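## Task

Take the green sock from the tray and fix it with a clip on an unused peg of the sock dryer so it dangles downward. Dropping it and grasping it again is allowed. At the end the dryer must still hang from its rail, every sock that was already clipped there must still be clipped, and the gripper must have released everything and backed away; anything held in place only by the robot does not count.

## Robot and tools

Robot: two six-joint arms, left_arm and right_arm, each ending in a parallel two-finger gripper. Shared scene frame: origin on the table surface midway between the arms, +z up, +x pointing out across the table, left_arm on the +y side. The names left and right refer to the arms, not to sides of a camera picture. Base of left_arm sits at (-0.033, +0.293, 0) m, base of right_arm at (-0.038, -0.349, 0) m, both turned only slightly about z.

Joint order, used in every command row and every per-joint list in results: shoulder, elbow, waist, wrist pitch, wrist yaw, wrist roll. Stated ranges (rad): waist -2.618 to 3.054, shoulder 0.000 to 3.142, elbow 0.000 to 3.142, wrist pitch -1.571 to 1.571, wrist yaw -1.571 to 1.571, wrist roll -2.094 to 2.094. True ends may differ from these by up to 0.036 rad either way.

Gripper: fingers extend along the gripper's +z axis and close along its y axis. The reported end-effector point lies between the finger pads, roughly 1 cm short of the fingertips. A wrist camera mount rides on each gripper and can collide with things.

execute_actions(actions): actions is a list of actions run in sequence; an empty list only fetches the current state and images. Each action lasts 15 control steps of 1/30 s (0.5 s) and is a table of 1 to 15 rows; if fewer than 15 rows are given, the final row is repeated. Each row is a single list of 14 numbers, each in [-1, 1], covering both arms even if one stays still: left_arm shoulder, elbow, waist, wrist pitch, wrist yaw, wrist roll, gripper opening, then the same seven for right_arm. The six joint numbers are offsets, scaled, measured from the joint angles the arm had when that action began (not from the previous row; for a call's first action, the last reported angles). Scale: 1.0 equals 1.202 rad for waist, 1.258 shoulder, 1.238 elbow, 2.073 wrist pitch, 2.022 wrist yaw and wrist roll. The opening number is absolute, not an offset: +1 fully open, -1 closed.

Refusals: if any joint target would lie more than 0.036 rad beyond its range in the outward direction, that action is rejected for both arms. If an action is malformed, or the first action fails that check against the last reported state, the entire call is rejected and the robot does not move. A joint aimed past its real end while moving outward stops at that end, and the result then prints "joint sent to its limit"; absence of that line does not prove there is more room.

Motion limits: per step, each joint's target stays within a lead of its measured angle (waist 0.202 rad, shoulder 0.258, elbow 0.238, wrist pitch 0.573, wrist yaw and roll 0.522). If targets would move the gripper over 70 mm from where it is, all joint targets are pulled back proportionally. Big moves therefore span several actions, and any part left undone must be commanded again. Sending zeros can let an arm droop; to hold a posture, command offsets that bring it back to the desired angles first, then zeros, adding more if a joint still lags. "joint command not followed" means a clearance check altered or blocked some targets on some steps; the rest of the row still ran.

Results: a state line per arm gives gripper position (m) and orientation quaternion (w, x, y, z) in the scene frame; position may be somewhat wrong, more so far from the base. Joint positions and Joint velocities list each arm's joints in the order above (rad, rad/s) plus finger-pad gap (m; 0.094 when fully open). Joint targets shows the angles currently being driven toward. Joint torques are total drive outputs with per-arm offset, scale and noise. Step readings show joint angles at selected steps; HELD with an arm label means part of that arm's row was held back. grip_measured is finger opening on the command scale, with a fixed error of up to about 1 mm. To keep hold of something, command an opening below grip_measured: around 0.03 below for a firm grip, less for a gentle one. Pad force tops out near 50 to 62 N and is weaker on parts under about 2 mm thick.

zoom_image(camera, region): camera is one of cam_head_left, cam_head_right, cam_high, cam_low, cam_left_wrist, cam_right_wrist (all 504x504). region is [x0, y0, x1, y1] in pixels of that camera's latest image, top-left is (0, 0), at most 504 by 504. Returns an enlarged view; no motion.

read_manual(section): returns licence text only ("licences"); no motion.

finished_scene(scene): pass the current scene's integer; the robot keeps its last command, the scene closes permanently and the result reports success. The goal must hold at that moment and afterward. Answering without any tool call also ends the run.

Avoid: knocking rigid objects off the table (fails the task; cloth is exempt), letting the arms collide or press on each other, dropping, slamming or shoving hard. Held parts or loose objects may occasionally be tugged by outside disturbances. Motor heat builds while holding loads: MOTOR HOT warns at 75 °C, 90 °C halts that arm for 10 s, 100 °C makes it go limp and fall until cooled; such events appear as OVER-TEMPERATURE FAULT lines. Smooth, efficient motion is preferred.

Each tool is called after "Emit:" by a JSON object that holds its "method" and its "body".

## Session

Emit:
{"method": "execute_actions", "body": {"actions": []}}

Scene clock: 0.00 s.
left_arm: end_effector_position=(+0.1037, +0.5513, +0.1164) grip_measured=+1.000 end_effector_quat_wxyz=(-0.099, -0.479, +0.758, +0.432) | right_arm: end_effector_position=(+0.2923, -0.3082, +0.2102) grip_measured=+1.000 end_effector_quat_wxyz=(+0.073, +0.759, +0.645, +0.052)
Joint names: [shoulder, elbow, waist, wrist pitch, wrist yaw, wrist roll]
Joint positions: left_arm=[ 1.747  1.159  0.635 -1.24  -0.892 -0.664  0.094] | right_arm=[ 1.687  1.745  0.071 -1.462  0.07   1.884  0.094]
Joint velocities: left_arm=[-0.002 -0.002 -0.012  0.007 -0.125 -0.007  0.   ] | right_arm=[-0.012  0.007 -0.007  0.037 -0.051  0.007  0.   ]
Joint torques (N m, as the arm reports them, + toward a larger angle): no reading
Motor temperatures (°C, as the motors report them): left_arm=[27 35 28 34 26 27] | right_arm=[38 35 25 32 26 26]
Joint targets: left_arm=[1.741 1.164 0.635 -1.238 -0.909 -0.670] | right_arm=[1.682 1.750 0.071 -1.471 0.077 1.883]

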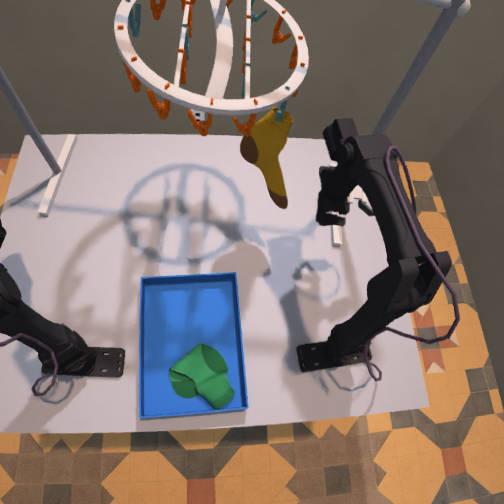

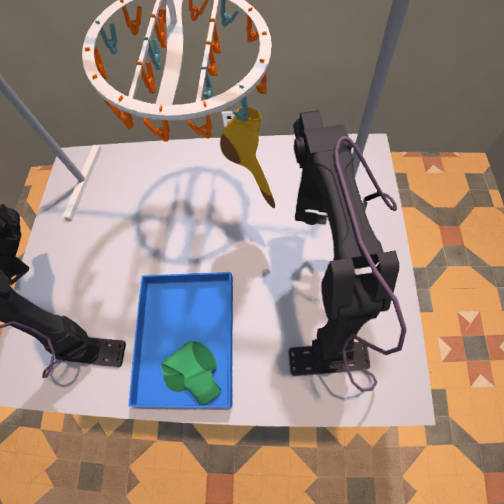

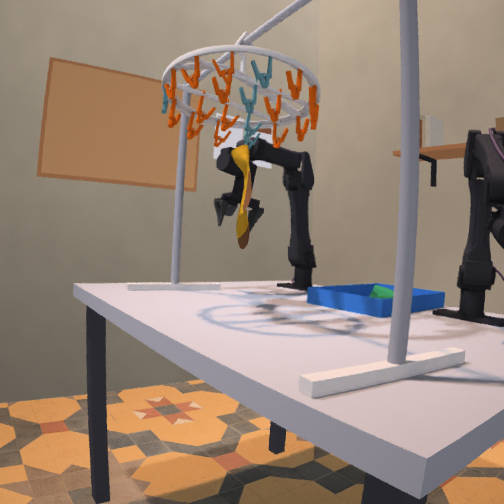

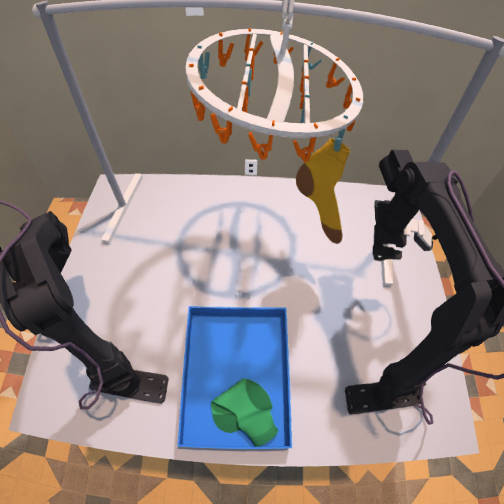

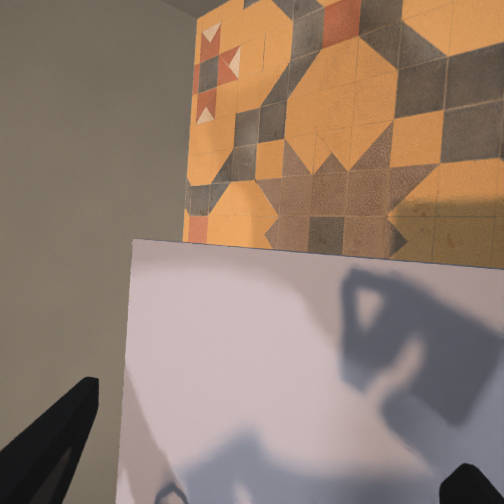

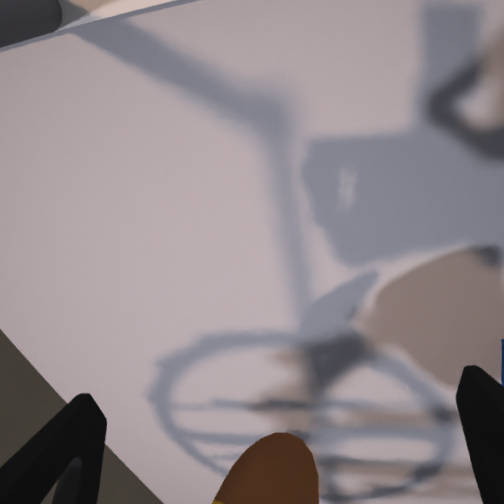

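Emit:
{"method": "zoom_image", "body": {"camera": "cam_low", "region": [170, 300, 310, 460]}}

Emit:
{"method": "zoom_image", "body": {"camera": "cam_low", "region": [170, 0, 390, 250]}}

Emit:
{"method": "zoom_image", "body": {"camera": "cam_high", "region": [140, 20, 340, 260]}}

Region (170, 300, 310, 460) of cam_low's 504x504 image, scaled by 3.150, with more detail than that image has; it fills the left 441 columns of this view, and the rest is white.

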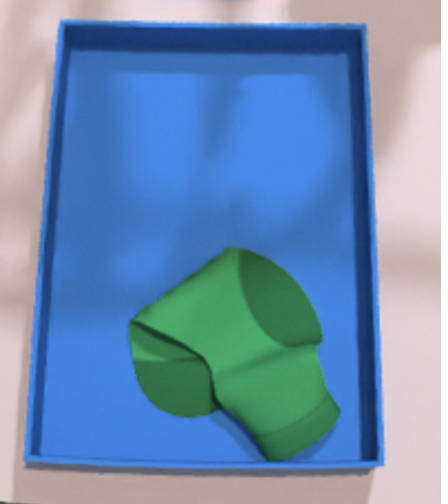

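Region (170, 0, 390, 250) of cam_low's 504x504 image, scaled by 2.016, with more detail than that image has; it fills the left 444 columns of this view, and the rest is white.

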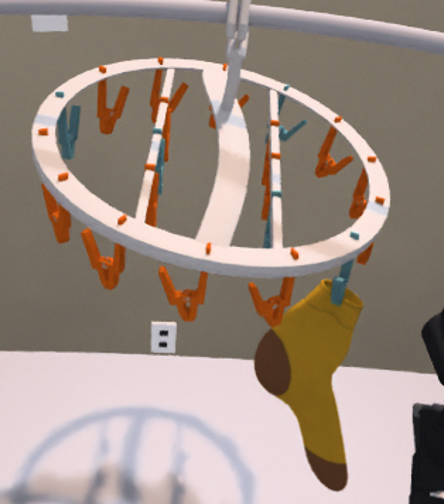

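Region (140, 20, 340, 260) of cam_high's 504x504 image, scaled by 2.100, with more detail than that image has.

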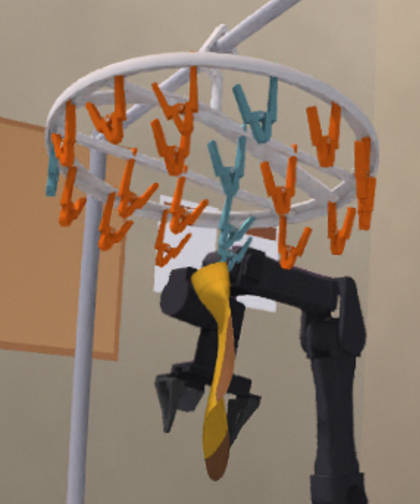

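Emit:
{"method": "execute_actions", "body": {"actions": [[[-0.003,0.004,-0.005,0.001,0.006,0.006,1,-0.004,0.006,0.009,-0.004,0.003,-0.006,1],[-0.008,0.004,-0.012,0.003,0.015,0.016,1,-0.004,0.006,0.023,-0.004,0.003,-0.015,1],[-0.016,0.004,-0.025,0.006,0.030,0.032,1,-0.004,0.006,0.046,-0.004,0.003,-0.030,1],[-0.025,0.004,-0.040,0.010,0.048,0.051,1,-0.004,0.006,0.073,-0.004,0.003,-0.048,1],[-0.037,0.004,-0.058,0.014,0.068,0.074,1,-0.004,0.006,0.105,-0.004,0.003,-0.068,1],[-0.048,0.004,-0.075,0.019,0.089,0.096,1,-0.004,0.006,0.137,-0.004,0.003,-0.089,1],[-0.060,0.004,-0.095,0.024,0.113,0.122,1,-0.004,0.006,0.174,-0.004,0.003,-0.113,1],[-0.073,0.004,-0.115,0.029,0.137,0.147,1,-0.004,0.006,0.211,-0.004,0.003,-0.137,1],[-0.086,0.004,-0.135,0.034,0.160,0.173,1,-0.004,0.006,0.247,-0.004,0.003,-0.160,1],[-0.099,0.004,-0.155,0.039,0.184,0.198,1,-0.004,0.006,0.284,-0.004,0.003,-0.184,1],[-0.111,0.004,-0.175,0.044,0.208,0.224,1,-0.004,0.006,0.321,-0.004,0.003,-0.208,1],[-0.124,0.004,-0.195,0.049,0.232,0.250,1,-0.004,0.006,0.357,-0.004,0.003,-0.232,1],[-0.137,0.004,-0.215,0.054,0.255,0.275,1,-0.004,0.006,0.394,-0.004,0.003,-0.255,1],[-0.148,0.004,-0.233,0.059,0.276,0.298,1,-0.004,0.006,0.426,-0.004,0.003,-0.276,1],[-0.159,0.004,-0.250,0.063,0.297,0.320,1,-0.004,0.006,0.458,-0.004,0.003,-0.297,1]],[[-0.040,0.008,-0.078,0.020,0.100,0.105,1,-0.004,0.010,0.152,-0.004,0.003,-0.099,1],[-0.040,0.008,-0.090,0.024,0.122,0.126,1,-0.004,0.010,0.184,-0.004,0.003,-0.120,1],[-0.040,0.008,-0.102,0.028,0.144,0.147,1,-0.004,0.010,0.216,-0.004,0.003,-0.141,1],[-0.040,0.008,-0.114,0.032,0.166,0.168,1,-0.004,0.010,0.248,-0.004,0.003,-0.162,1],[-0.040,0.008,-0.126,0.036,0.188,0.189,1,-0.004,0.010,0.280,-0.004,0.003,-0.183,1],[-0.040,0.008,-0.138,0.040,0.210,0.210,1,-0.004,0.010,0.312,-0.004,0.003,-0.204,1],[-0.040,0.008,-0.150,0.044,0.232,0.231,1,-0.004,0.010,0.344,-0.004,0.003,-0.225,1],[-0.040,0.008,-0.162,0.048,0.254,0.252,1,-0.004,0.010,0.376,0.0,0.008,-0.246,1],[-0.040,0.008,-0.174,0.052,0.276,0.273,1,-0.004,0.010,0.408,0.008,0.016,-0.267,1],[-0.040,0.008,-0.186,0.056,0.298,0.294,1,-0.004,0.010,0.440,0.020,0.028,-0.288,1],[-0.040,0.008,-0.198,0.060,0.320,0.315,1,-0.004,0.010,0.472,0.035,0.043,-0.309,1],[-0.040,0.008,-0.210,0.064,0.342,0.336,1,-0.004,0.010,0.504,0.052,0.060,-0.330,1],[-0.040,0.008,-0.222,0.068,0.364,0.357,1,-0.004,0.010,0.534,0.070,0.078,-0.351,1],[-0.040,0.008,-0.234,0.072,0.386,0.378,1,-0.004,0.010,0.560,0.090,0.098,-0.372,1],[-0.040,0.008,-0.246,0.076,0.408,0.399,1,-0.004,0.010,0.584,0.110,0.118,-0.393,1]]]}}

Scene clock: 121.00 s.
left_arm: end_effector_position=(+0.2642, +0.2888, +0.0986) grip_measured=+1.000 end_effector_quat_wxyz=(+0.079, +0.166, +0.981, -0.058) | right_arm: end_effector_position=(+0.0923, -0.0184, +0.2170) grip_measured=+1.000 end_effector_quat_wxyz=(+0.136, -0.190, +0.970, +0.071)
Joint names: [shoulder, elbow, waist, wrist pitch, wrist yaw, wrist roll]
Joint positions: left_arm=[ 1.556  1.159  0.121 -1.046  0.15   0.398  0.094] | right_arm=[ 1.687  1.745  1.193 -1.372  0.173  0.87   0.094]
Joint velocities: left_arm=[-0.002  0.002 -0.408  0.198  1.238  1.15   0.   ] | right_arm=[-0.007 -0.002  0.974  0.799  0.842 -1.267  0.   ]
Joint torques (N m, as the arm reports them, + toward a larger angle): left_arm=[-8.78  5.91 -0.88  0.54  0.24  0.07] | right_arm=[-7.03  7.99 -0.15  1.26  0.25 -0.03]
Motor temperatures (°C, as the motors report them): left_arm=[32 36 28 30 27 27] | right_arm=[41 36 25 30 26 26]
Joint targets: left_arm=[1.543 1.168 0.084 -1.000 0.352 0.588] | right_arm=[1.682 1.757 1.252 -1.234 0.312 0.681]
Step readings (joint positions; steps 1 to 15: 1st action; 16 to 30: 2nd action):
0: left_arm=[1.747 1.159 0.635 -1.240 -0.892 -0.664] | right_arm=[1.687 1.745 0.071 -1.462 0.070 1.884]
1: left_arm=[1.747 1.159 0.635 -1.240 -0.890 -0.663] | right_arm=[1.687 1.745 0.071 -1.462 0.070 1.883]
2: left_arm=[1.747 1.159 0.635 -1.240 -0.885 -0.659] | right_arm=[1.687 1.745 0.072 -1.462 0.071 1.880]
4: left_arm=[1.746 1.159 0.628 -1.239 -0.863 -0.635] | right_arm=[1.687 1.745 0.093 -1.462 0.073 1.860]
8: left_arm=[1.715 1.159 0.557 -1.221 -0.758 -0.524] | right_arm=[1.687 1.745 0.228 -1.462 0.077 1.758]
15: left_arm=[1.593 1.159 0.380 -1.158 -0.473 -0.219] | right_arm=[1.687 1.745 0.550 -1.462 0.073 1.475]
16: left_arm=[1.579 1.159 0.355 -1.150 -0.435 -0.178] | right_arm=[1.687 1.745 0.598 -1.462 0.076 1.437]
17: left_arm=[1.568 1.159 0.328 -1.144 -0.398 -0.139] | right_arm=[1.687 1.745 0.651 -1.462 0.078 1.401]
19: left_arm=[1.557 1.159 0.280 -1.131 -0.317 -0.058] | right_arm=[1.687 1.745 0.765 -1.462 0.077 1.324]
23: left_arm=[1.556 1.159 0.219 -1.102 -0.148 0.106] | right_arm=[1.687 1.745 0.940 -1.462 0.073 1.162]
30: Joint positions above

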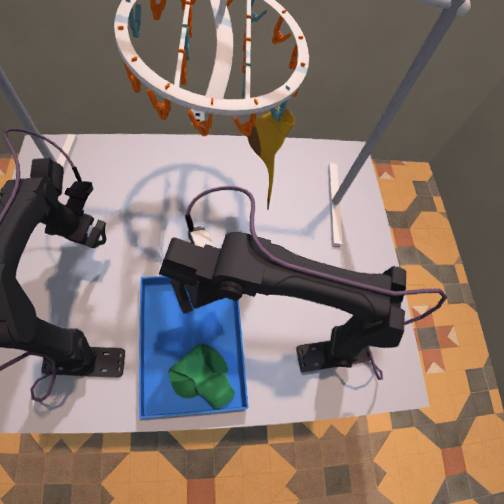

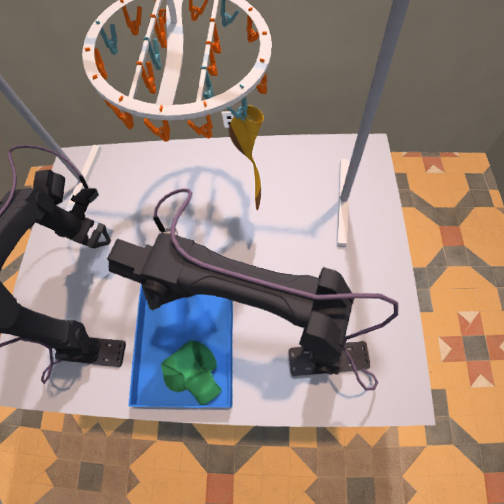

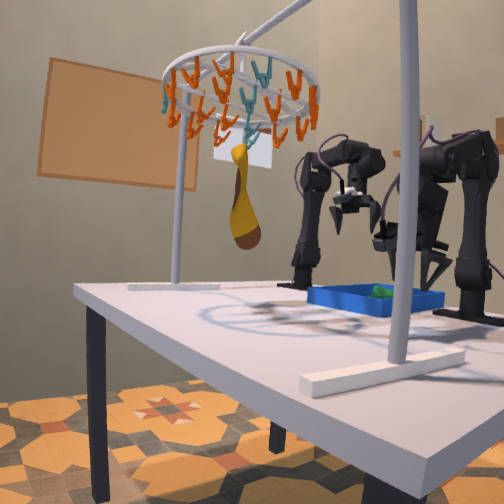

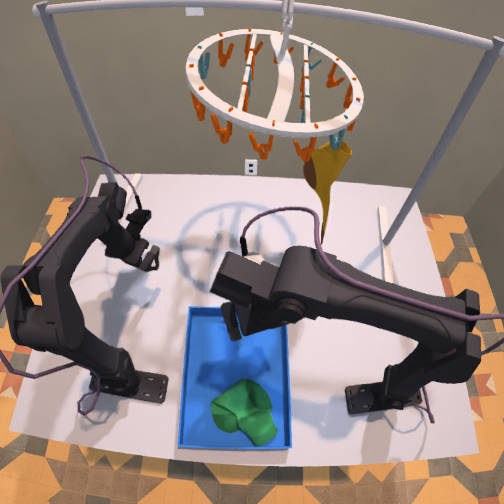

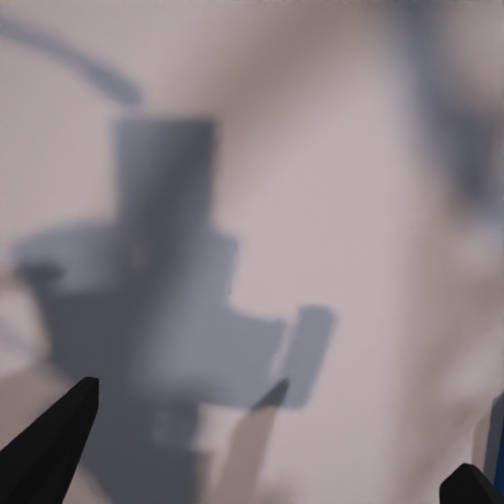

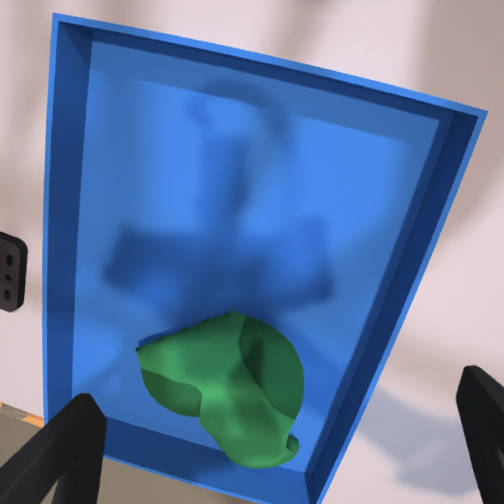

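Emit:
{"method": "execute_actions", "body": {"actions": []}}

Scene clock: 175.70 s.
left_arm: end_effector_position=(+0.2722, +0.2483, +0.1073) grip_measured=+1.000 end_effector_quat_wxyz=(+0.125, +0.274, +0.944, -0.132) | right_arm: end_effector_position=(+0.0959, +0.0110, +0.2308) grip_measured=+1.000 end_effector_quat_wxyz=(+0.219, -0.287, +0.929, +0.083)
Joint names: [shoulder, elbow, waist, wrist pitch, wrist yaw, wrist roll]
Joint positions: left_arm=[ 1.556  1.159  0.089 -1.012  0.33   0.577  0.094] | right_arm=[ 1.687  1.745  1.26  -1.251  0.292  0.689  0.094]
Joint velocities: left_arm=[-0.002 -0.012 -0.017  0.007 -0.051 -0.022  0.   ] | right_arm=[-0.022 -0.002  0.012  0.022  0.051  0.051  0.   ]
Joint torques (N m, as the arm reports them, + toward a larger angle): left_arm=[-8.83  5.96 -0.25  0.61  0.48  0.12] | right_arm=[-7.07  8.18 -0.71  1.47  0.34 -0.1 ]
Motor temperatures (°C, as the motors report them): left_arm=[32 37 28 30 26 27] | right_arm=[41 37 25 32 26 26]
Joint targets: left_arm=[1.543 1.168 0.084 -1.000 0.351 0.588] | right_arm=[1.682 1.757 1.252 -1.234 0.312 0.681]

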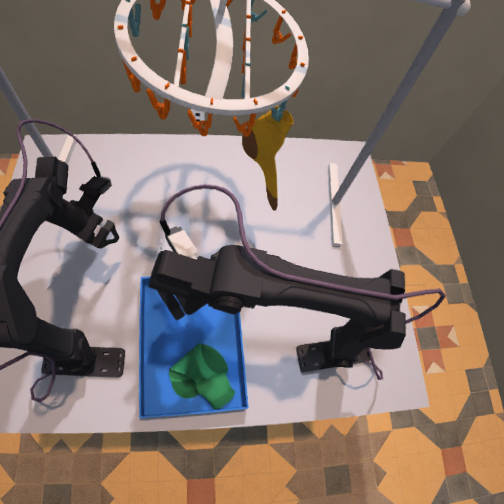

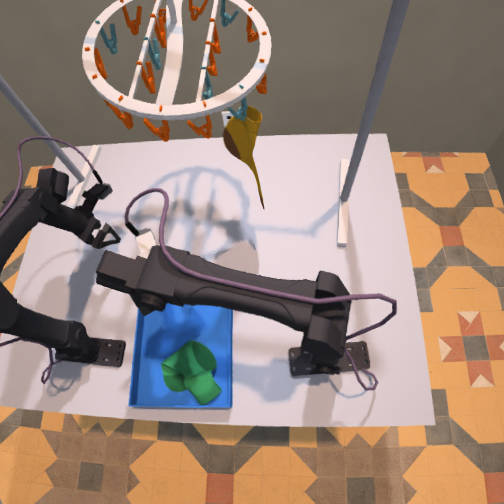

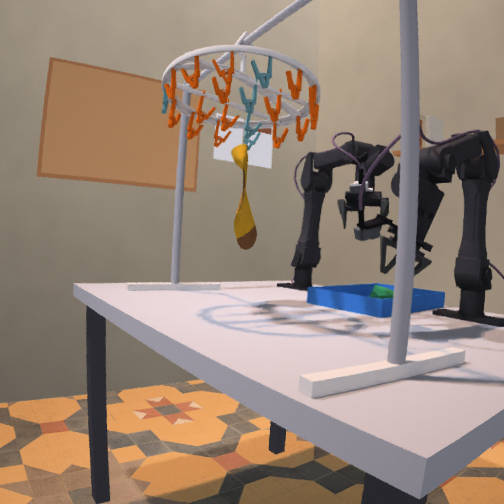

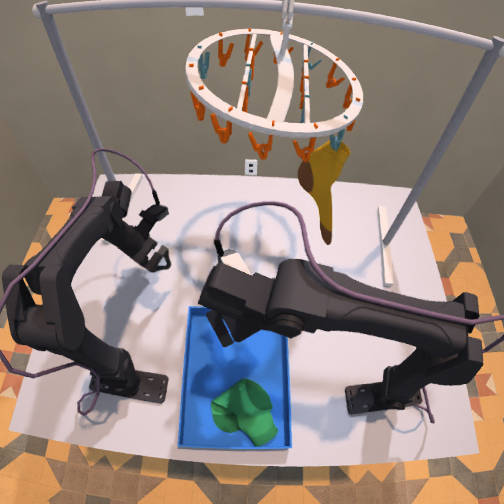

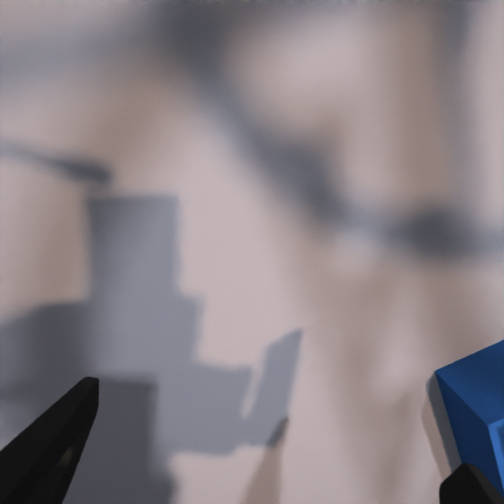

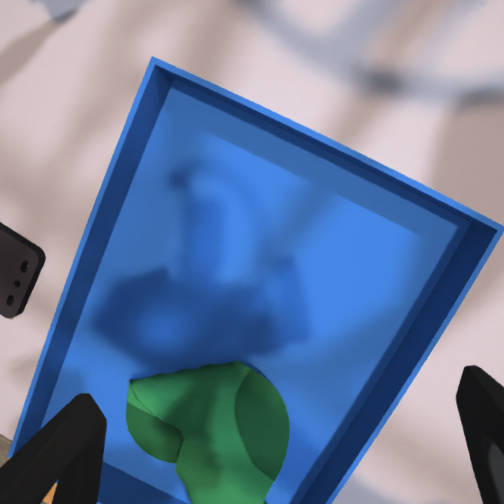

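Emit:
{"method": "execute_actions", "body": {"actions": [[[0,-0.001,0,0.001,0.001,0.001,1,0,0.01,0,0.002,0.002,-0.001,1],[-0.001,-0.004,0,0.003,0.004,0.005,1,0.001,0.011,0,0.009,0.009,-0.005,1],[-0.002,-0.009,0,0.006,0.009,0.011,1,0.002,0.012,0,0.02,0.019,-0.012,1],[-0.003,-0.016,0,0.012,0.017,0.02,1,0.004,0.014,0,0.036,0.035,-0.022,1],[-0.005,-0.025,0,0.018,0.026,0.032,1,0.006,0.016,0,0.057,0.054,-0.034,1],[-0.007,-0.035,0,0.025,0.037,0.045,1,0.008,0.019,0,0.079,0.076,-0.048,1],[-0.009,-0.045,0,0.032,0.047,0.057,1,0.01,0.022,0,0.102,0.097,-0.061,1],[-0.01,-0.055,0,0.04,0.058,0.07,1,0.013,0.024,0,0.125,0.119,-0.075,1],[-0.012,-0.065,0,0.047,0.068,0.083,1,0.015,0.027,0,0.147,0.14,-0.089,1],[-0.014,-0.075,0,0.054,0.079,0.096,1,0.017,0.029,0,0.17,0.162,-0.102,1],[-0.016,-0.085,0,0.061,0.089,0.108,1,0.019,0.032,0,0.193,0.184,-0.116,1],[-0.018,-0.095,0,0.068,0.1,0.121,1,0.022,0.034,0,0.215,0.205,-0.13,1],[-0.02,-0.105,0,0.076,0.11,0.134,1,0.024,0.037,0,0.238,0.227,-0.143,1],[-0.022,-0.115,0,0.083,0.121,0.147,1,0.026,0.04,0,0.261,0.248,-0.157,1],[-0.024,-0.126,0,0.09,0.131,0.16,1,0.029,0.042,0,0.284,0.27,-0.171,1]],[[-0.01,-0.05,0,0.036,0.052,0.064,1,0.011,0.023,0,0.113,0.108,-0.068,1],[-0.011,-0.06,0,0.043,0.063,0.077,1,0.014,0.025,0,0.136,0.13,-0.082,1],[-0.013,-0.07,0,0.05,0.073,0.089,1,0.016,0.028,0,0.159,0.151,-0.095,1],[-0.015,-0.08,0,0.058,0.084,0.102,1,0.018,0.031,0,0.181,0.173,-0.109,1],[-0.017,-0.09,0,0.065,0.094,0.115,1,0.021,0.033,0,0.204,0.194,-0.123,1],[-0.019,-0.1,0,0.072,0.105,0.128,1,0.023,0.036,0,0.227,0.216,-0.136,1],[-0.021,-0.11,0,0.079,0.115,0.14,1,0.025,0.038,0,0.249,0.238,-0.15,1],[-0.023,-0.12,0,0.086,0.126,0.153,1,0.027,0.041,0,0.272,0.259,-0.164,1],[-0.025,-0.131,0,0.094,0.136,0.166,1,0.03,0.043,0,0.295,0.281,-0.177,1],[-0.027,-0.141,0,0.101,0.147,0.179,1,0.032,0.046,0,0.318,0.302,-0.191,1],[-0.028,-0.15,0,0.107,0.156,0.19,1,0.034,0.048,0,0.338,0.322,-0.203,1],[-0.03,-0.157,0,0.112,0.163,0.199,1,0.036,0.05,0,0.354,0.337,-0.213,1],[-0.031,-0.162,0,0.116,0.169,0.205,1,0.037,0.051,0,0.365,0.348,-0.22,1],[-0.031,-0.165,0,0.118,0.172,0.209,1,0.038,0.052,0,0.372,0.354,-0.224,1],[-0.031,-0.166,0,0.119,0.173,0.211,1,0.038,0.052,0,0.374,0.356,-0.225,1]]]}}

Scene clock: 296.70 s.
left_arm: end_effector_position=(+0.2479, +0.1831, +0.0769) grip_measured=+1.000 end_effector_quat_wxyz=(+0.274, +0.511, +0.773, -0.257) | right_arm: end_effector_position=(+0.2220, +0.0384, +0.4227) grip_measured=+1.000 end_effector_quat_wxyz=(+0.685, -0.073, +0.725, +0.005)
Joint names: [shoulder, elbow, waist, wrist pitch, wrist yaw, wrist roll]
Joint positions: left_arm=[ 1.542  0.856  0.089 -0.701  0.753  1.135  0.094] | right_arm=[ 1.744  1.779  1.26  -0.225  1.233  0.086  0.094]
Joint velocities: left_arm=[-0.061 -0.144 -0.017  0.198  0.388  0.418  0.   ] | right_arm=[ 0.002  0.071  0.017  0.857  0.813 -0.447  0.   ]
Joint torques (N m, as the arm reports them, + toward a larger angle): left_arm=[-9.12  4.05  0.06  0.68  0.79  0.14] | right_arm=[-6.89 10.33  0.02  1.88  0.25 -0.09]
Motor temperatures (°C, as the motors report them): left_arm=[33 37 28 29 26 27] | right_arm=[41 37 25 33 26 26]
Joint targets: left_arm=[1.517 0.835 0.089 -0.649 0.836 1.212] | right_arm=[1.757 1.815 1.260 -0.097 1.362 0.008]
Step readings (joint positions; steps 1 to 15: 1st action; 16 to 30: 2nd action):
0: left_arm=[1.556 1.159 0.089 -1.012 0.330 0.577] | right_arm=[1.687 1.745 1.260 -1.251 0.292 0.689]
1: left_arm=[1.556 1.159 0.089 -1.012 0.330 0.577] | right_arm=[1.687 1.745 1.260 -1.251 0.292 0.689]
2: left_arm=[1.556 1.159 0.089 -1.012 0.330 0.577] | right_arm=[1.687 1.745 1.260 -1.250 0.292 0.689]
4: left_arm=[1.556 1.159 0.089 -1.011 0.331 0.583] | right_arm=[1.687 1.745 1.260 -1.242 0.301 0.681]
8: left_arm=[1.556 1.133 0.089 -0.978 0.367 0.634] | right_arm=[1.687 1.745 1.260 -1.155 0.385 0.626]
15: left_arm=[1.556 1.040 0.089 -0.896 0.486 0.786] | right_arm=[1.709 1.750 1.260 -0.872 0.642 0.462]
16: left_arm=[1.556 1.027 0.089 -0.882 0.504 0.809] | right_arm=[1.713 1.752 1.260 -0.826 0.680 0.438]
17: left_arm=[1.556 1.012 0.089 -0.868 0.519 0.832] | right_arm=[1.715 1.752 1.260 -0.783 0.718 0.412]
19: left_arm=[1.556 0.982 0.089 -0.843 0.553 0.878] | right_arm=[1.720 1.752 1.260 -0.697 0.797 0.361]
23: left_arm=[1.556 0.929 0.089 -0.790 0.627 0.977] | right_arm=[1.729 1.754 1.260 -0.517 0.964 0.255]
30: Joint positions above

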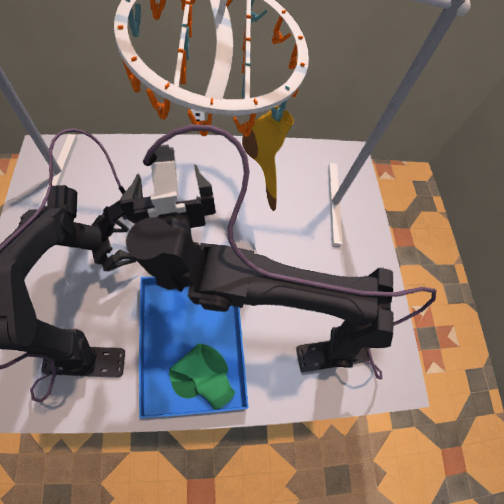

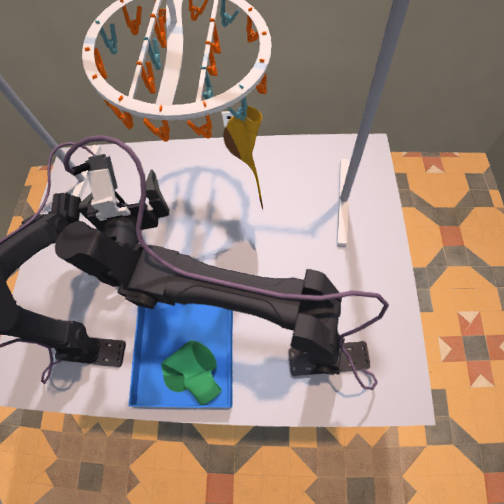

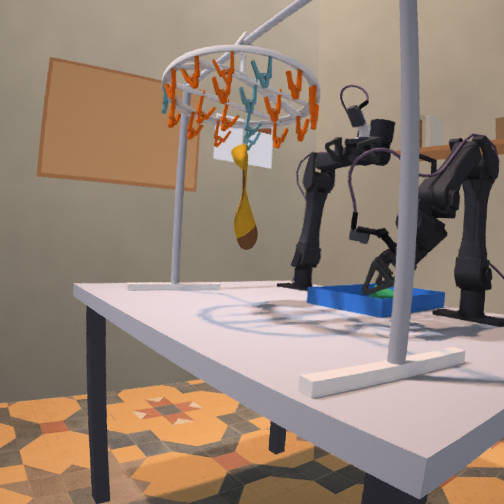

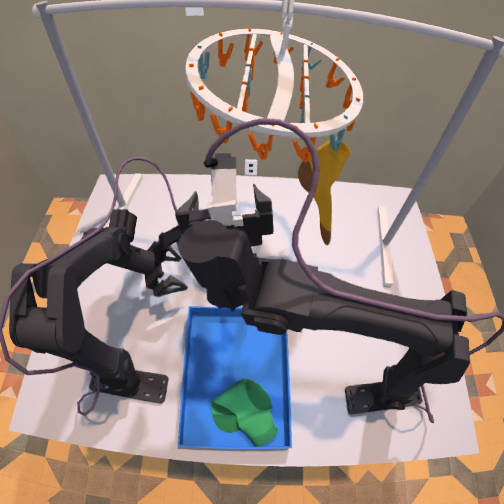

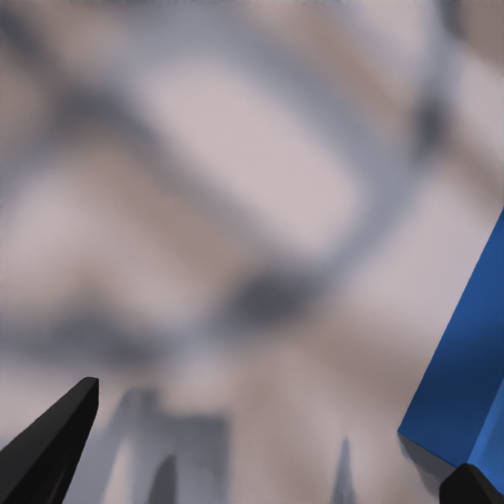

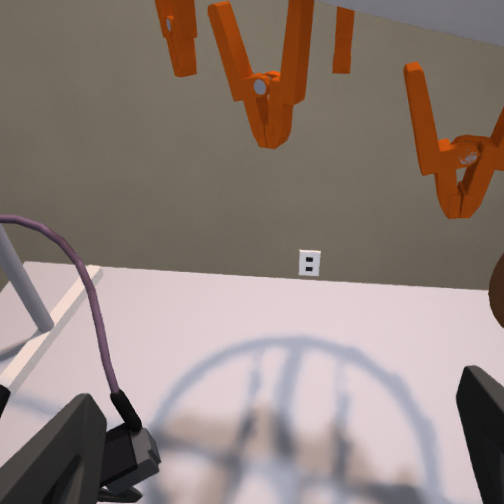

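Emit:
{"method": "execute_actions", "body": {"actions": [[[-0.037,0.032,-0.004,0.03,0.053,0.043,1,0.002,0.047,0,0.098,0.075,-0.043,1],[-0.037,0.032,-0.018,0.03,0.053,0.043,1,0.002,0.047,0,0.098,0.075,-0.043,1],[-0.037,0.032,-0.04,0.03,0.053,0.043,1,0.002,0.047,0,0.098,0.075,-0.043,1],[-0.037,0.032,-0.072,0.03,0.053,0.043,1,0.002,0.047,0,0.098,0.075,-0.043,1],[-0.037,0.032,-0.112,0.03,0.053,0.043,1,0.002,0.047,0,0.098,0.075,-0.043,1],[-0.037,0.032,-0.157,0.03,0.053,0.043,1,0.002,0.047,0,0.098,0.075,-0.043,1],[-0.037,0.032,-0.202,0.03,0.053,0.043,1,0.002,0.047,0,0.098,0.075,-0.043,1],[-0.037,0.032,-0.247,0.03,0.053,0.043,1,0.002,0.047,0,0.098,0.075,-0.043,1],[-0.037,0.032,-0.292,0.03,0.053,0.043,1,0.002,0.047,0,0.098,0.075,-0.043,1],[-0.037,0.032,-0.337,0.03,0.053,0.043,1,0.002,0.047,0,0.098,0.075,-0.043,1],[-0.037,0.032,-0.382,0.03,0.053,0.043,1,0.002,0.047,0,0.098,0.075,-0.043,1],[-0.037,0.032,-0.427,0.03,0.053,0.043,1,0.002,0.047,0,0.098,0.075,-0.043,1],[-0.037,0.032,-0.472,0.03,0.053,0.043,1,0.002,0.047,0,0.098,0.075,-0.043,1],[-0.037,0.032,-0.517,0.03,0.053,0.043,1,0.002,0.047,0,0.098,0.075,-0.043,1],[-0.037,0.032,-0.562,0.03,0.053,0.043,1,0.002,0.047,0,0.098,0.075,-0.043,1]],[[-0.01,0.01,-0.225,0.005,0.008,0.004,1,-0.004,0.025,0,0.012,0.01,0,1],[-0.01,0.01,-0.27,0.005,0.008,0.004,1,-0.004,0.025,0,0.012,0.01,0,1],[-0.01,0.01,-0.314,0.005,0.008,0.004,1,-0.004,0.025,0,0.012,0.01,0,1],[-0.01,0.01,-0.359,0.005,0.008,0.004,1,-0.004,0.025,0,0.012,0.01,0,1],[-0.01,0.01,-0.404,0.005,0.008,0.004,1,-0.004,0.025,0,0.012,0.01,0,1],[-0.01,0.01,-0.449,0.005,0.008,0.004,1,-0.004,0.025,0,0.012,0.01,0,1],[-0.01,0.01,-0.494,0.005,0.008,0.004,1,-0.004,0.025,0,0.012,0.01,0,1],[-0.01,0.01,-0.539,0.005,0.008,0.004,1,-0.004,0.025,0,0.012,0.01,0,1],[-0.01,0.01,-0.584,0.005,0.008,0.004,1,-0.004,0.025,0,0.012,0.01,0,1],[-0.01,0.01,-0.629,0.005,0.008,0.004,1,-0.004,0.025,0,0.012,0.01,0,1],[-0.01,0.01,-0.669,0.005,0.008,0.004,1,-0.004,0.025,0,0.012,0.01,0,1],[-0.01,0.01,-0.701,0.005,0.008,0.004,1,-0.004,0.025,0,0.012,0.01,0,1],[-0.01,0.01,-0.723,0.005,0.008,0.004,1,-0.004,0.025,0,0.012,0.01,0,1],[-0.01,0.01,-0.737,0.005,0.008,0.004,1,-0.004,0.025,0,0.012,0.01,0,1],[-0.01,0.01,-0.741,0.005,0.008,0.004,1,-0.004,0.025,0,0.012,0.01,0,1]]]}}

Scene clock: 356.40 s.
left_arm: end_effector_position=(-0.1124, -0.0210, +0.1024) grip_measured=+1.000 end_effector_quat_wxyz=(+0.104, +0.889, +0.175, -0.409) | right_arm: end_effector_position=(+0.2233, +0.0130, +0.4570) grip_measured=+1.000 end_effector_quat_wxyz=(+0.710, +0.028, +0.704, +0.003)
Joint names: [shoulder, elbow, waist, wrist pitch, wrist yaw, wrist roll]
Joint positions: left_arm=[ 1.516  0.875 -1.354 -0.617  0.829  1.211  0.094] | right_arm=[ 1.746  1.806  1.26  -0.022  1.381  0.008  0.094]
Joint velocities: left_arm=[-0.007 -0.012 -0.623 -0.007 -0.007  0.037  0.   ] | right_arm=[ 0.007  0.002 -0.012  0.037 -0.022  0.022  0.   ]
Joint torques (N m, as the arm reports them, + toward a larger angle): left_arm=[-8.13  6.    1.28  0.62  0.67  0.11] | right_arm=[-7.9  10.06 -0.02  1.79  0.15  0.  ]
Motor temperatures (°C, as the motors report them): left_arm=[33 35 28 29 27 27] | right_arm=[40 38 25 35 26 26]
Joint targets: left_arm=[1.504 0.888 -1.377 -0.623 0.845 1.219] | right_arm=[1.741 1.837 1.260 -0.010 1.393 0.008]
Step readings (joint positions; steps 1 to 15: 1st action; 16 to 30: 2nd action):
0: left_arm=[1.539 0.851 0.089 -0.657 0.806 1.202] | right_arm=[1.744 1.784 1.260 -0.108 1.349 0.016]
1: left_arm=[1.538 0.852 0.089 -0.656 0.807 1.203] | right_arm=[1.744 1.786 1.260 -0.101 1.352 0.015]
2: left_arm=[1.535 0.855 0.088 -0.656 0.810 1.205] | right_arm=[1.746 1.789 1.260 -0.090 1.355 0.013]
4: left_arm=[1.525 0.863 0.069 -0.652 0.813 1.207] | right_arm=[1.746 1.796 1.260 -0.070 1.361 0.011]
8: left_arm=[1.516 0.875 -0.093 -0.638 0.818 1.208] | right_arm=[1.746 1.806 1.260 -0.044 1.369 0.009]
15: left_arm=[1.516 0.875 -0.486 -0.634 0.829 1.211] | right_arm=[1.746 1.806 1.260 -0.035 1.372 0.008]
16: left_arm=[1.516 0.875 -0.545 -0.632 0.827 1.211] | right_arm=[1.746 1.806 1.260 -0.033 1.374 0.008]
17: left_arm=[1.516 0.875 -0.611 -0.628 0.826 1.211] | right_arm=[1.746 1.806 1.260 -0.031 1.375 0.008]
19: left_arm=[1.516 0.875 -0.752 -0.622 0.825 1.211] | right_arm=[1.746 1.806 1.260 -0.027 1.378 0.008]
23: left_arm=[1.516 0.875 -1.030 -0.617 0.826 1.211] | right_arm=[1.746 1.806 1.260 -0.024 1.380 0.008]
30: Joint positions above

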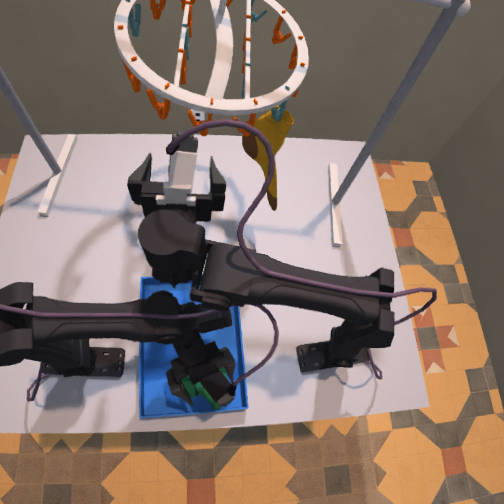

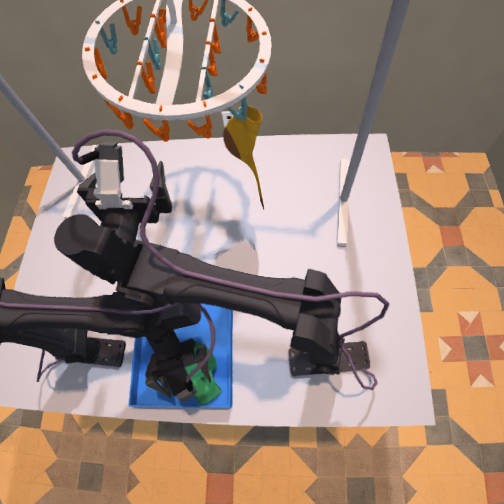

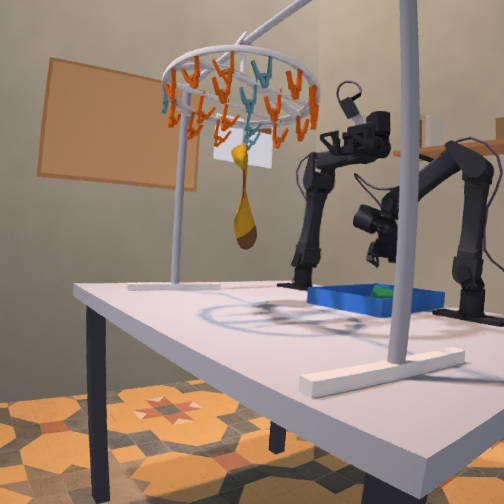

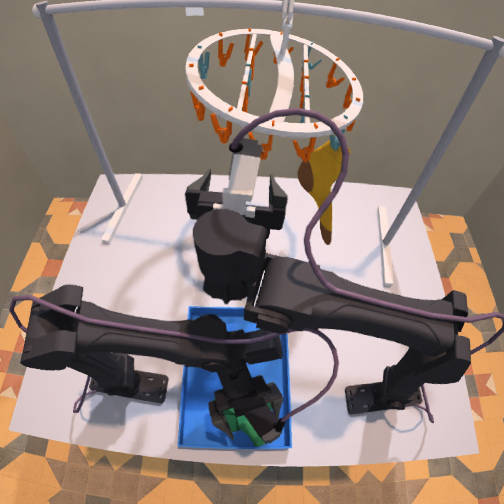

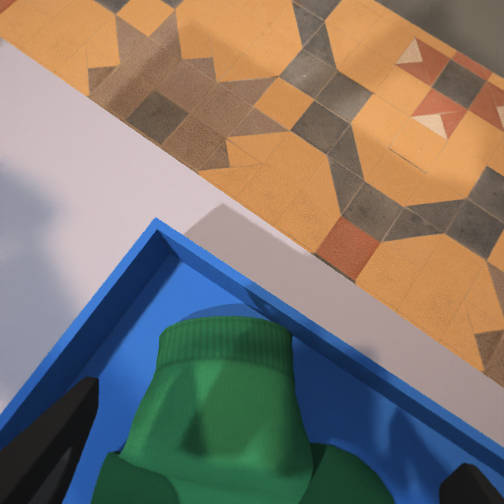

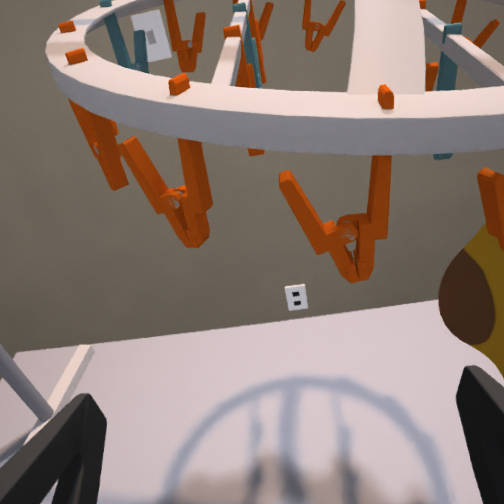

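Emit:
{"method": "execute_actions", "body": {"actions": []}}

Emit:
{"method": "zoom_image", "body": {"camera": "cam_low", "region": [160, 320, 340, 470]}}

Scene clock: 364.83 s.
left_arm: end_effector_position=(-0.1195, -0.0192, +0.1025) grip_measured=+1.000 end_effector_quat_wxyz=(+0.099, +0.891, +0.164, -0.411) | right_arm: end_effector_position=(+0.2232, +0.0129, +0.4570) grip_measured=+1.000 end_effector_quat_wxyz=(+0.710, +0.029, +0.704, +0.003)
Joint names: [shoulder, elbow, waist, wrist pitch, wrist yaw, wrist roll]
Joint positions: left_arm=[ 1.516  0.875 -1.377 -0.617  0.829  1.211  0.094] | right_arm=[ 1.746  1.806  1.26  -0.022  1.382  0.008  0.094]
Joint velocities: left_arm=[-0.027  0.007 -0.007  0.051  0.037 -0.051  0.   ] | right_arm=[-0.002 -0.002  0.002 -0.007 -0.051 -0.081  0.   ]
Joint torques (N m, as the arm reports them, + toward a larger angle): left_arm=[-8.13  6.02  0.05  0.64  0.66  0.11] | right_arm=[-7.9  10.07  0.    1.8   0.12 -0.01]
Motor temperatures (°C, as the motors report them): left_arm=[33 36 28 29 27 27] | right_arm=[41 38 25 35 26 26]
Joint targets: left_arm=[1.504 0.888 -1.377 -0.623 0.845 1.219] | right_arm=[1.741 1.837 1.260 -0.010 1.393 0.008]

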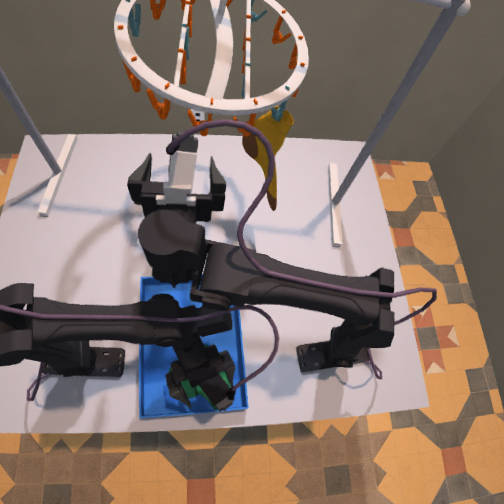

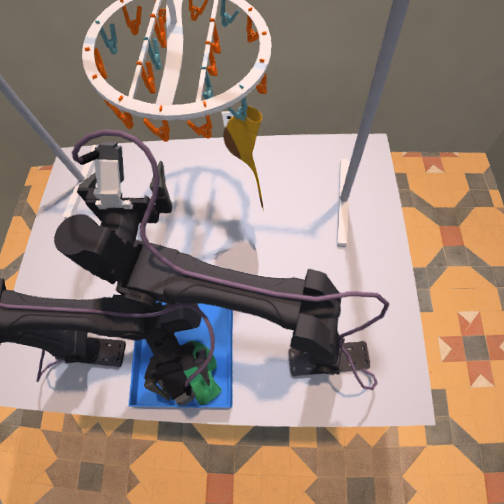

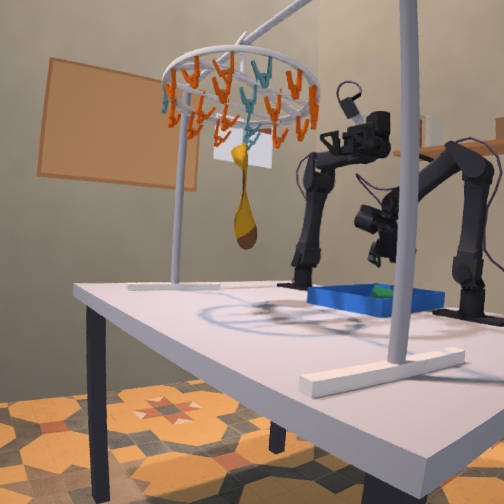

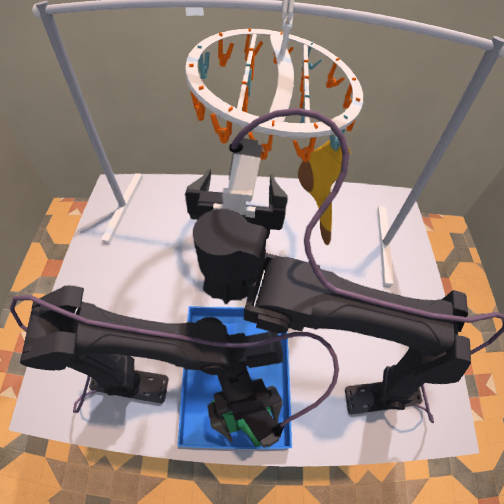

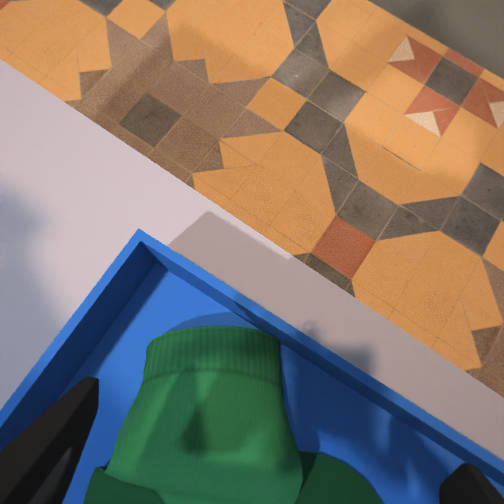

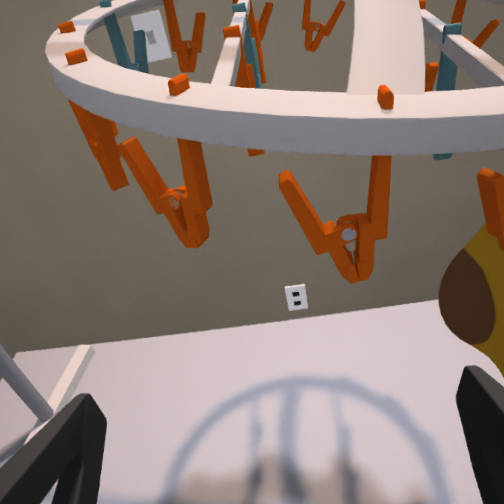

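Region (160, 320, 340, 470) of cam_low's 504x504 image, scaled by 2.800, with more detail than that image has.

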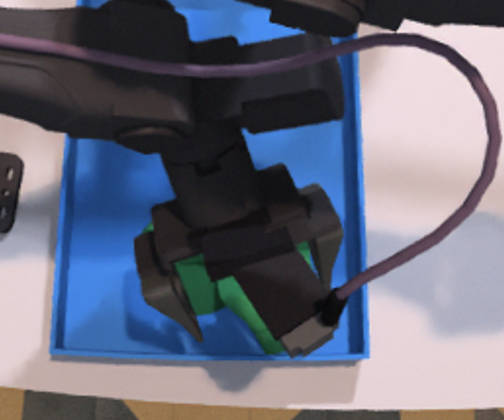

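Emit:
{"method": "execute_actions", "body": {"actions": [[[0.003,-0.005,0.005,0.004,0.012,0.004,1,-0.004,0.025,0,0.006,0.005,0,1],[0.009,-0.014,0.016,0.011,0.012,0.004,1,-0.004,0.025,0,0.006,0.005,0,1],[0.017,-0.025,0.029,0.021,0.012,0.004,1,-0.004,0.025,0,0.006,0.005,0,1],[0.026,-0.038,0.044,0.032,0.012,0.004,1,-0.004,0.025,0,0.006,0.005,0,1],[0.035,-0.051,0.059,0.042,0.012,0.004,1,-0.004,0.025,0,0.006,0.005,0,1],[0.043,-0.064,0.074,0.053,0.012,0.004,1,-0.004,0.025,0,0.006,0.005,0,1],[0.051,-0.075,0.086,0.062,0.012,0.004,1,-0.004,0.025,0,0.006,0.005,0,1],[0.057,-0.084,0.097,0.069,0.012,0.004,1,-0.004,0.025,0,0.006,0.005,0,1],[0.061,-0.089,0.103,0.074,0.012,0.004,1,-0.004,0.025,0,0.006,0.005,0,1],[0.062,-0.091,0.105,0.075,0.012,0.004,1,-0.004,0.025,0,0.006,0.005,0,1]]]}}

Scene clock: 455.63 s.
left_arm: end_effector_position=(-0.0852, -0.0163, +0.0599) grip_measured=+1.000 end_effector_quat_wxyz=(+0.098, +0.879, +0.229, -0.406) | right_arm: end_effector_position=(+0.2232, +0.0129, +0.4571) grip_measured=+1.000 end_effector_quat_wxyz=(+0.710, +0.029, +0.704, +0.004)
Joint names: [shoulder, elbow, waist, wrist pitch, wrist yaw, wrist roll]
Joint positions: left_arm=[ 1.594  0.771 -1.258 -0.49   0.833  1.211  0.094] | right_arm=[ 1.746  1.806  1.26  -0.02   1.382  0.008  0.094]
Joint velocities: left_arm=[ 0.012  0.007  0.017  0.256 -0.007 -0.081  0.   ] | right_arm=[-0.002  0.007 -0.017 -0.037  0.007 -0.081  0.   ]
Joint torques (N m, as the arm reports them, + toward a larger angle): left_arm=[-7.43  4.09  0.58  0.63  0.72  0.1 ] | right_arm=[-7.92 10.06  0.    1.8   0.11 -0.01]
Motor temperatures (°C, as the motors report them): left_arm=[33 37 28 29 27 27] | right_arm=[42 39 25 36 25 26]
Joint targets: left_arm=[1.594 0.762 -1.251 -0.461 0.853 1.219] | right_arm=[1.741 1.837 1.260 -0.009 1.392 0.008]
Step readings (joint positions):
0: left_arm=[1.516 0.875 -1.377 -0.617 0.829 1.211] | right_arm=[1.746 1.806 1.260 -0.022 1.382 0.008]
1: left_arm=[1.516 0.875 -1.377 -0.617 0.829 1.211] | right_arm=[1.746 1.806 1.260 -0.022 1.382 0.008]
2: left_arm=[1.516 0.875 -1.376 -0.615 0.829 1.211] | right_arm=[1.746 1.806 1.260 -0.021 1.382 0.008]
4: left_arm=[1.518 0.869 -1.366 -0.598 0.831 1.211] | right_arm=[1.746 1.806 1.260 -0.021 1.382 0.008]
8: left_arm=[1.551 0.820 -1.299 -0.536 0.834 1.211] | right_arm=[1.746 1.806 1.260 -0.021 1.382 0.008]
15: Joint positions above

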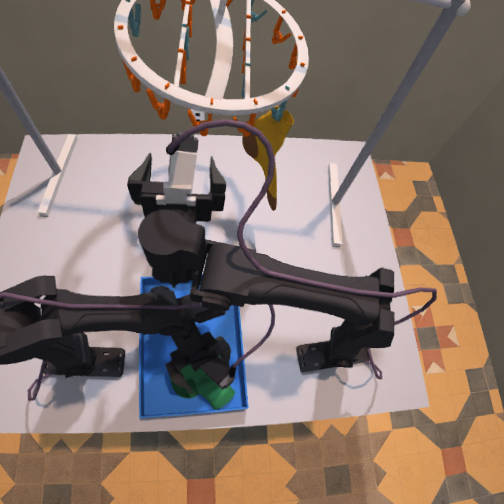

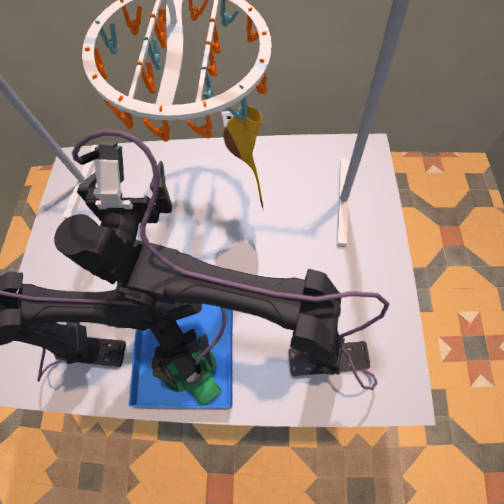

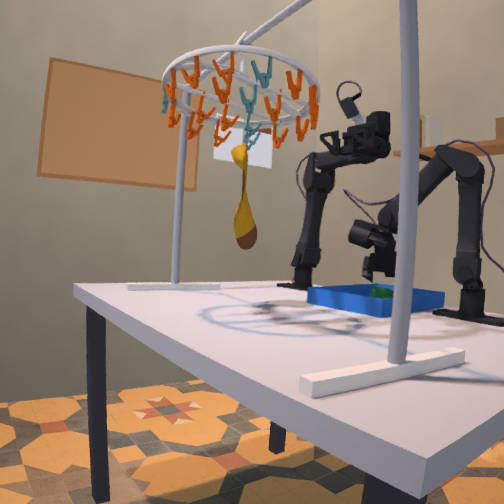

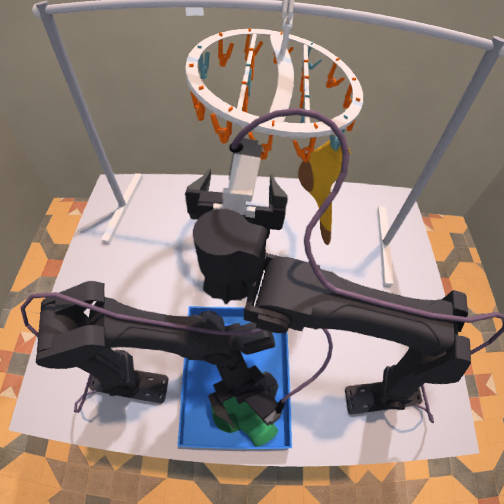

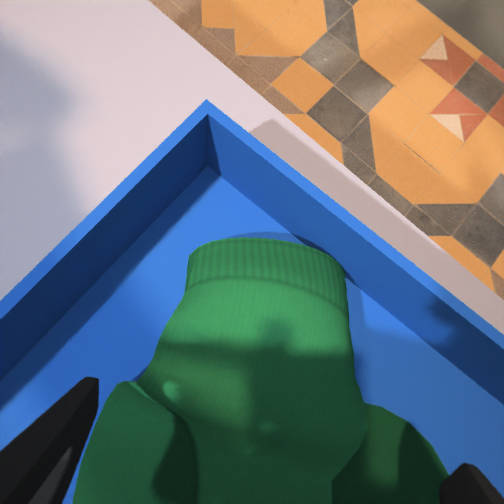

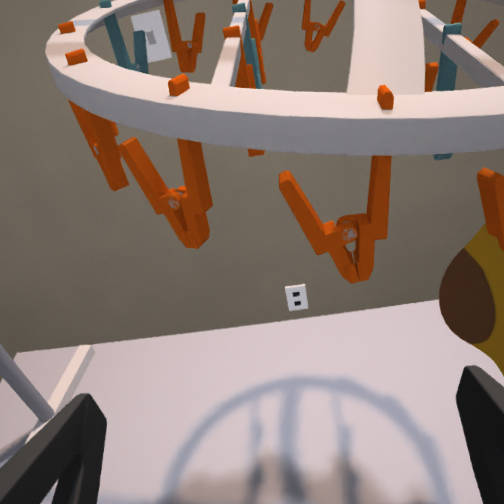

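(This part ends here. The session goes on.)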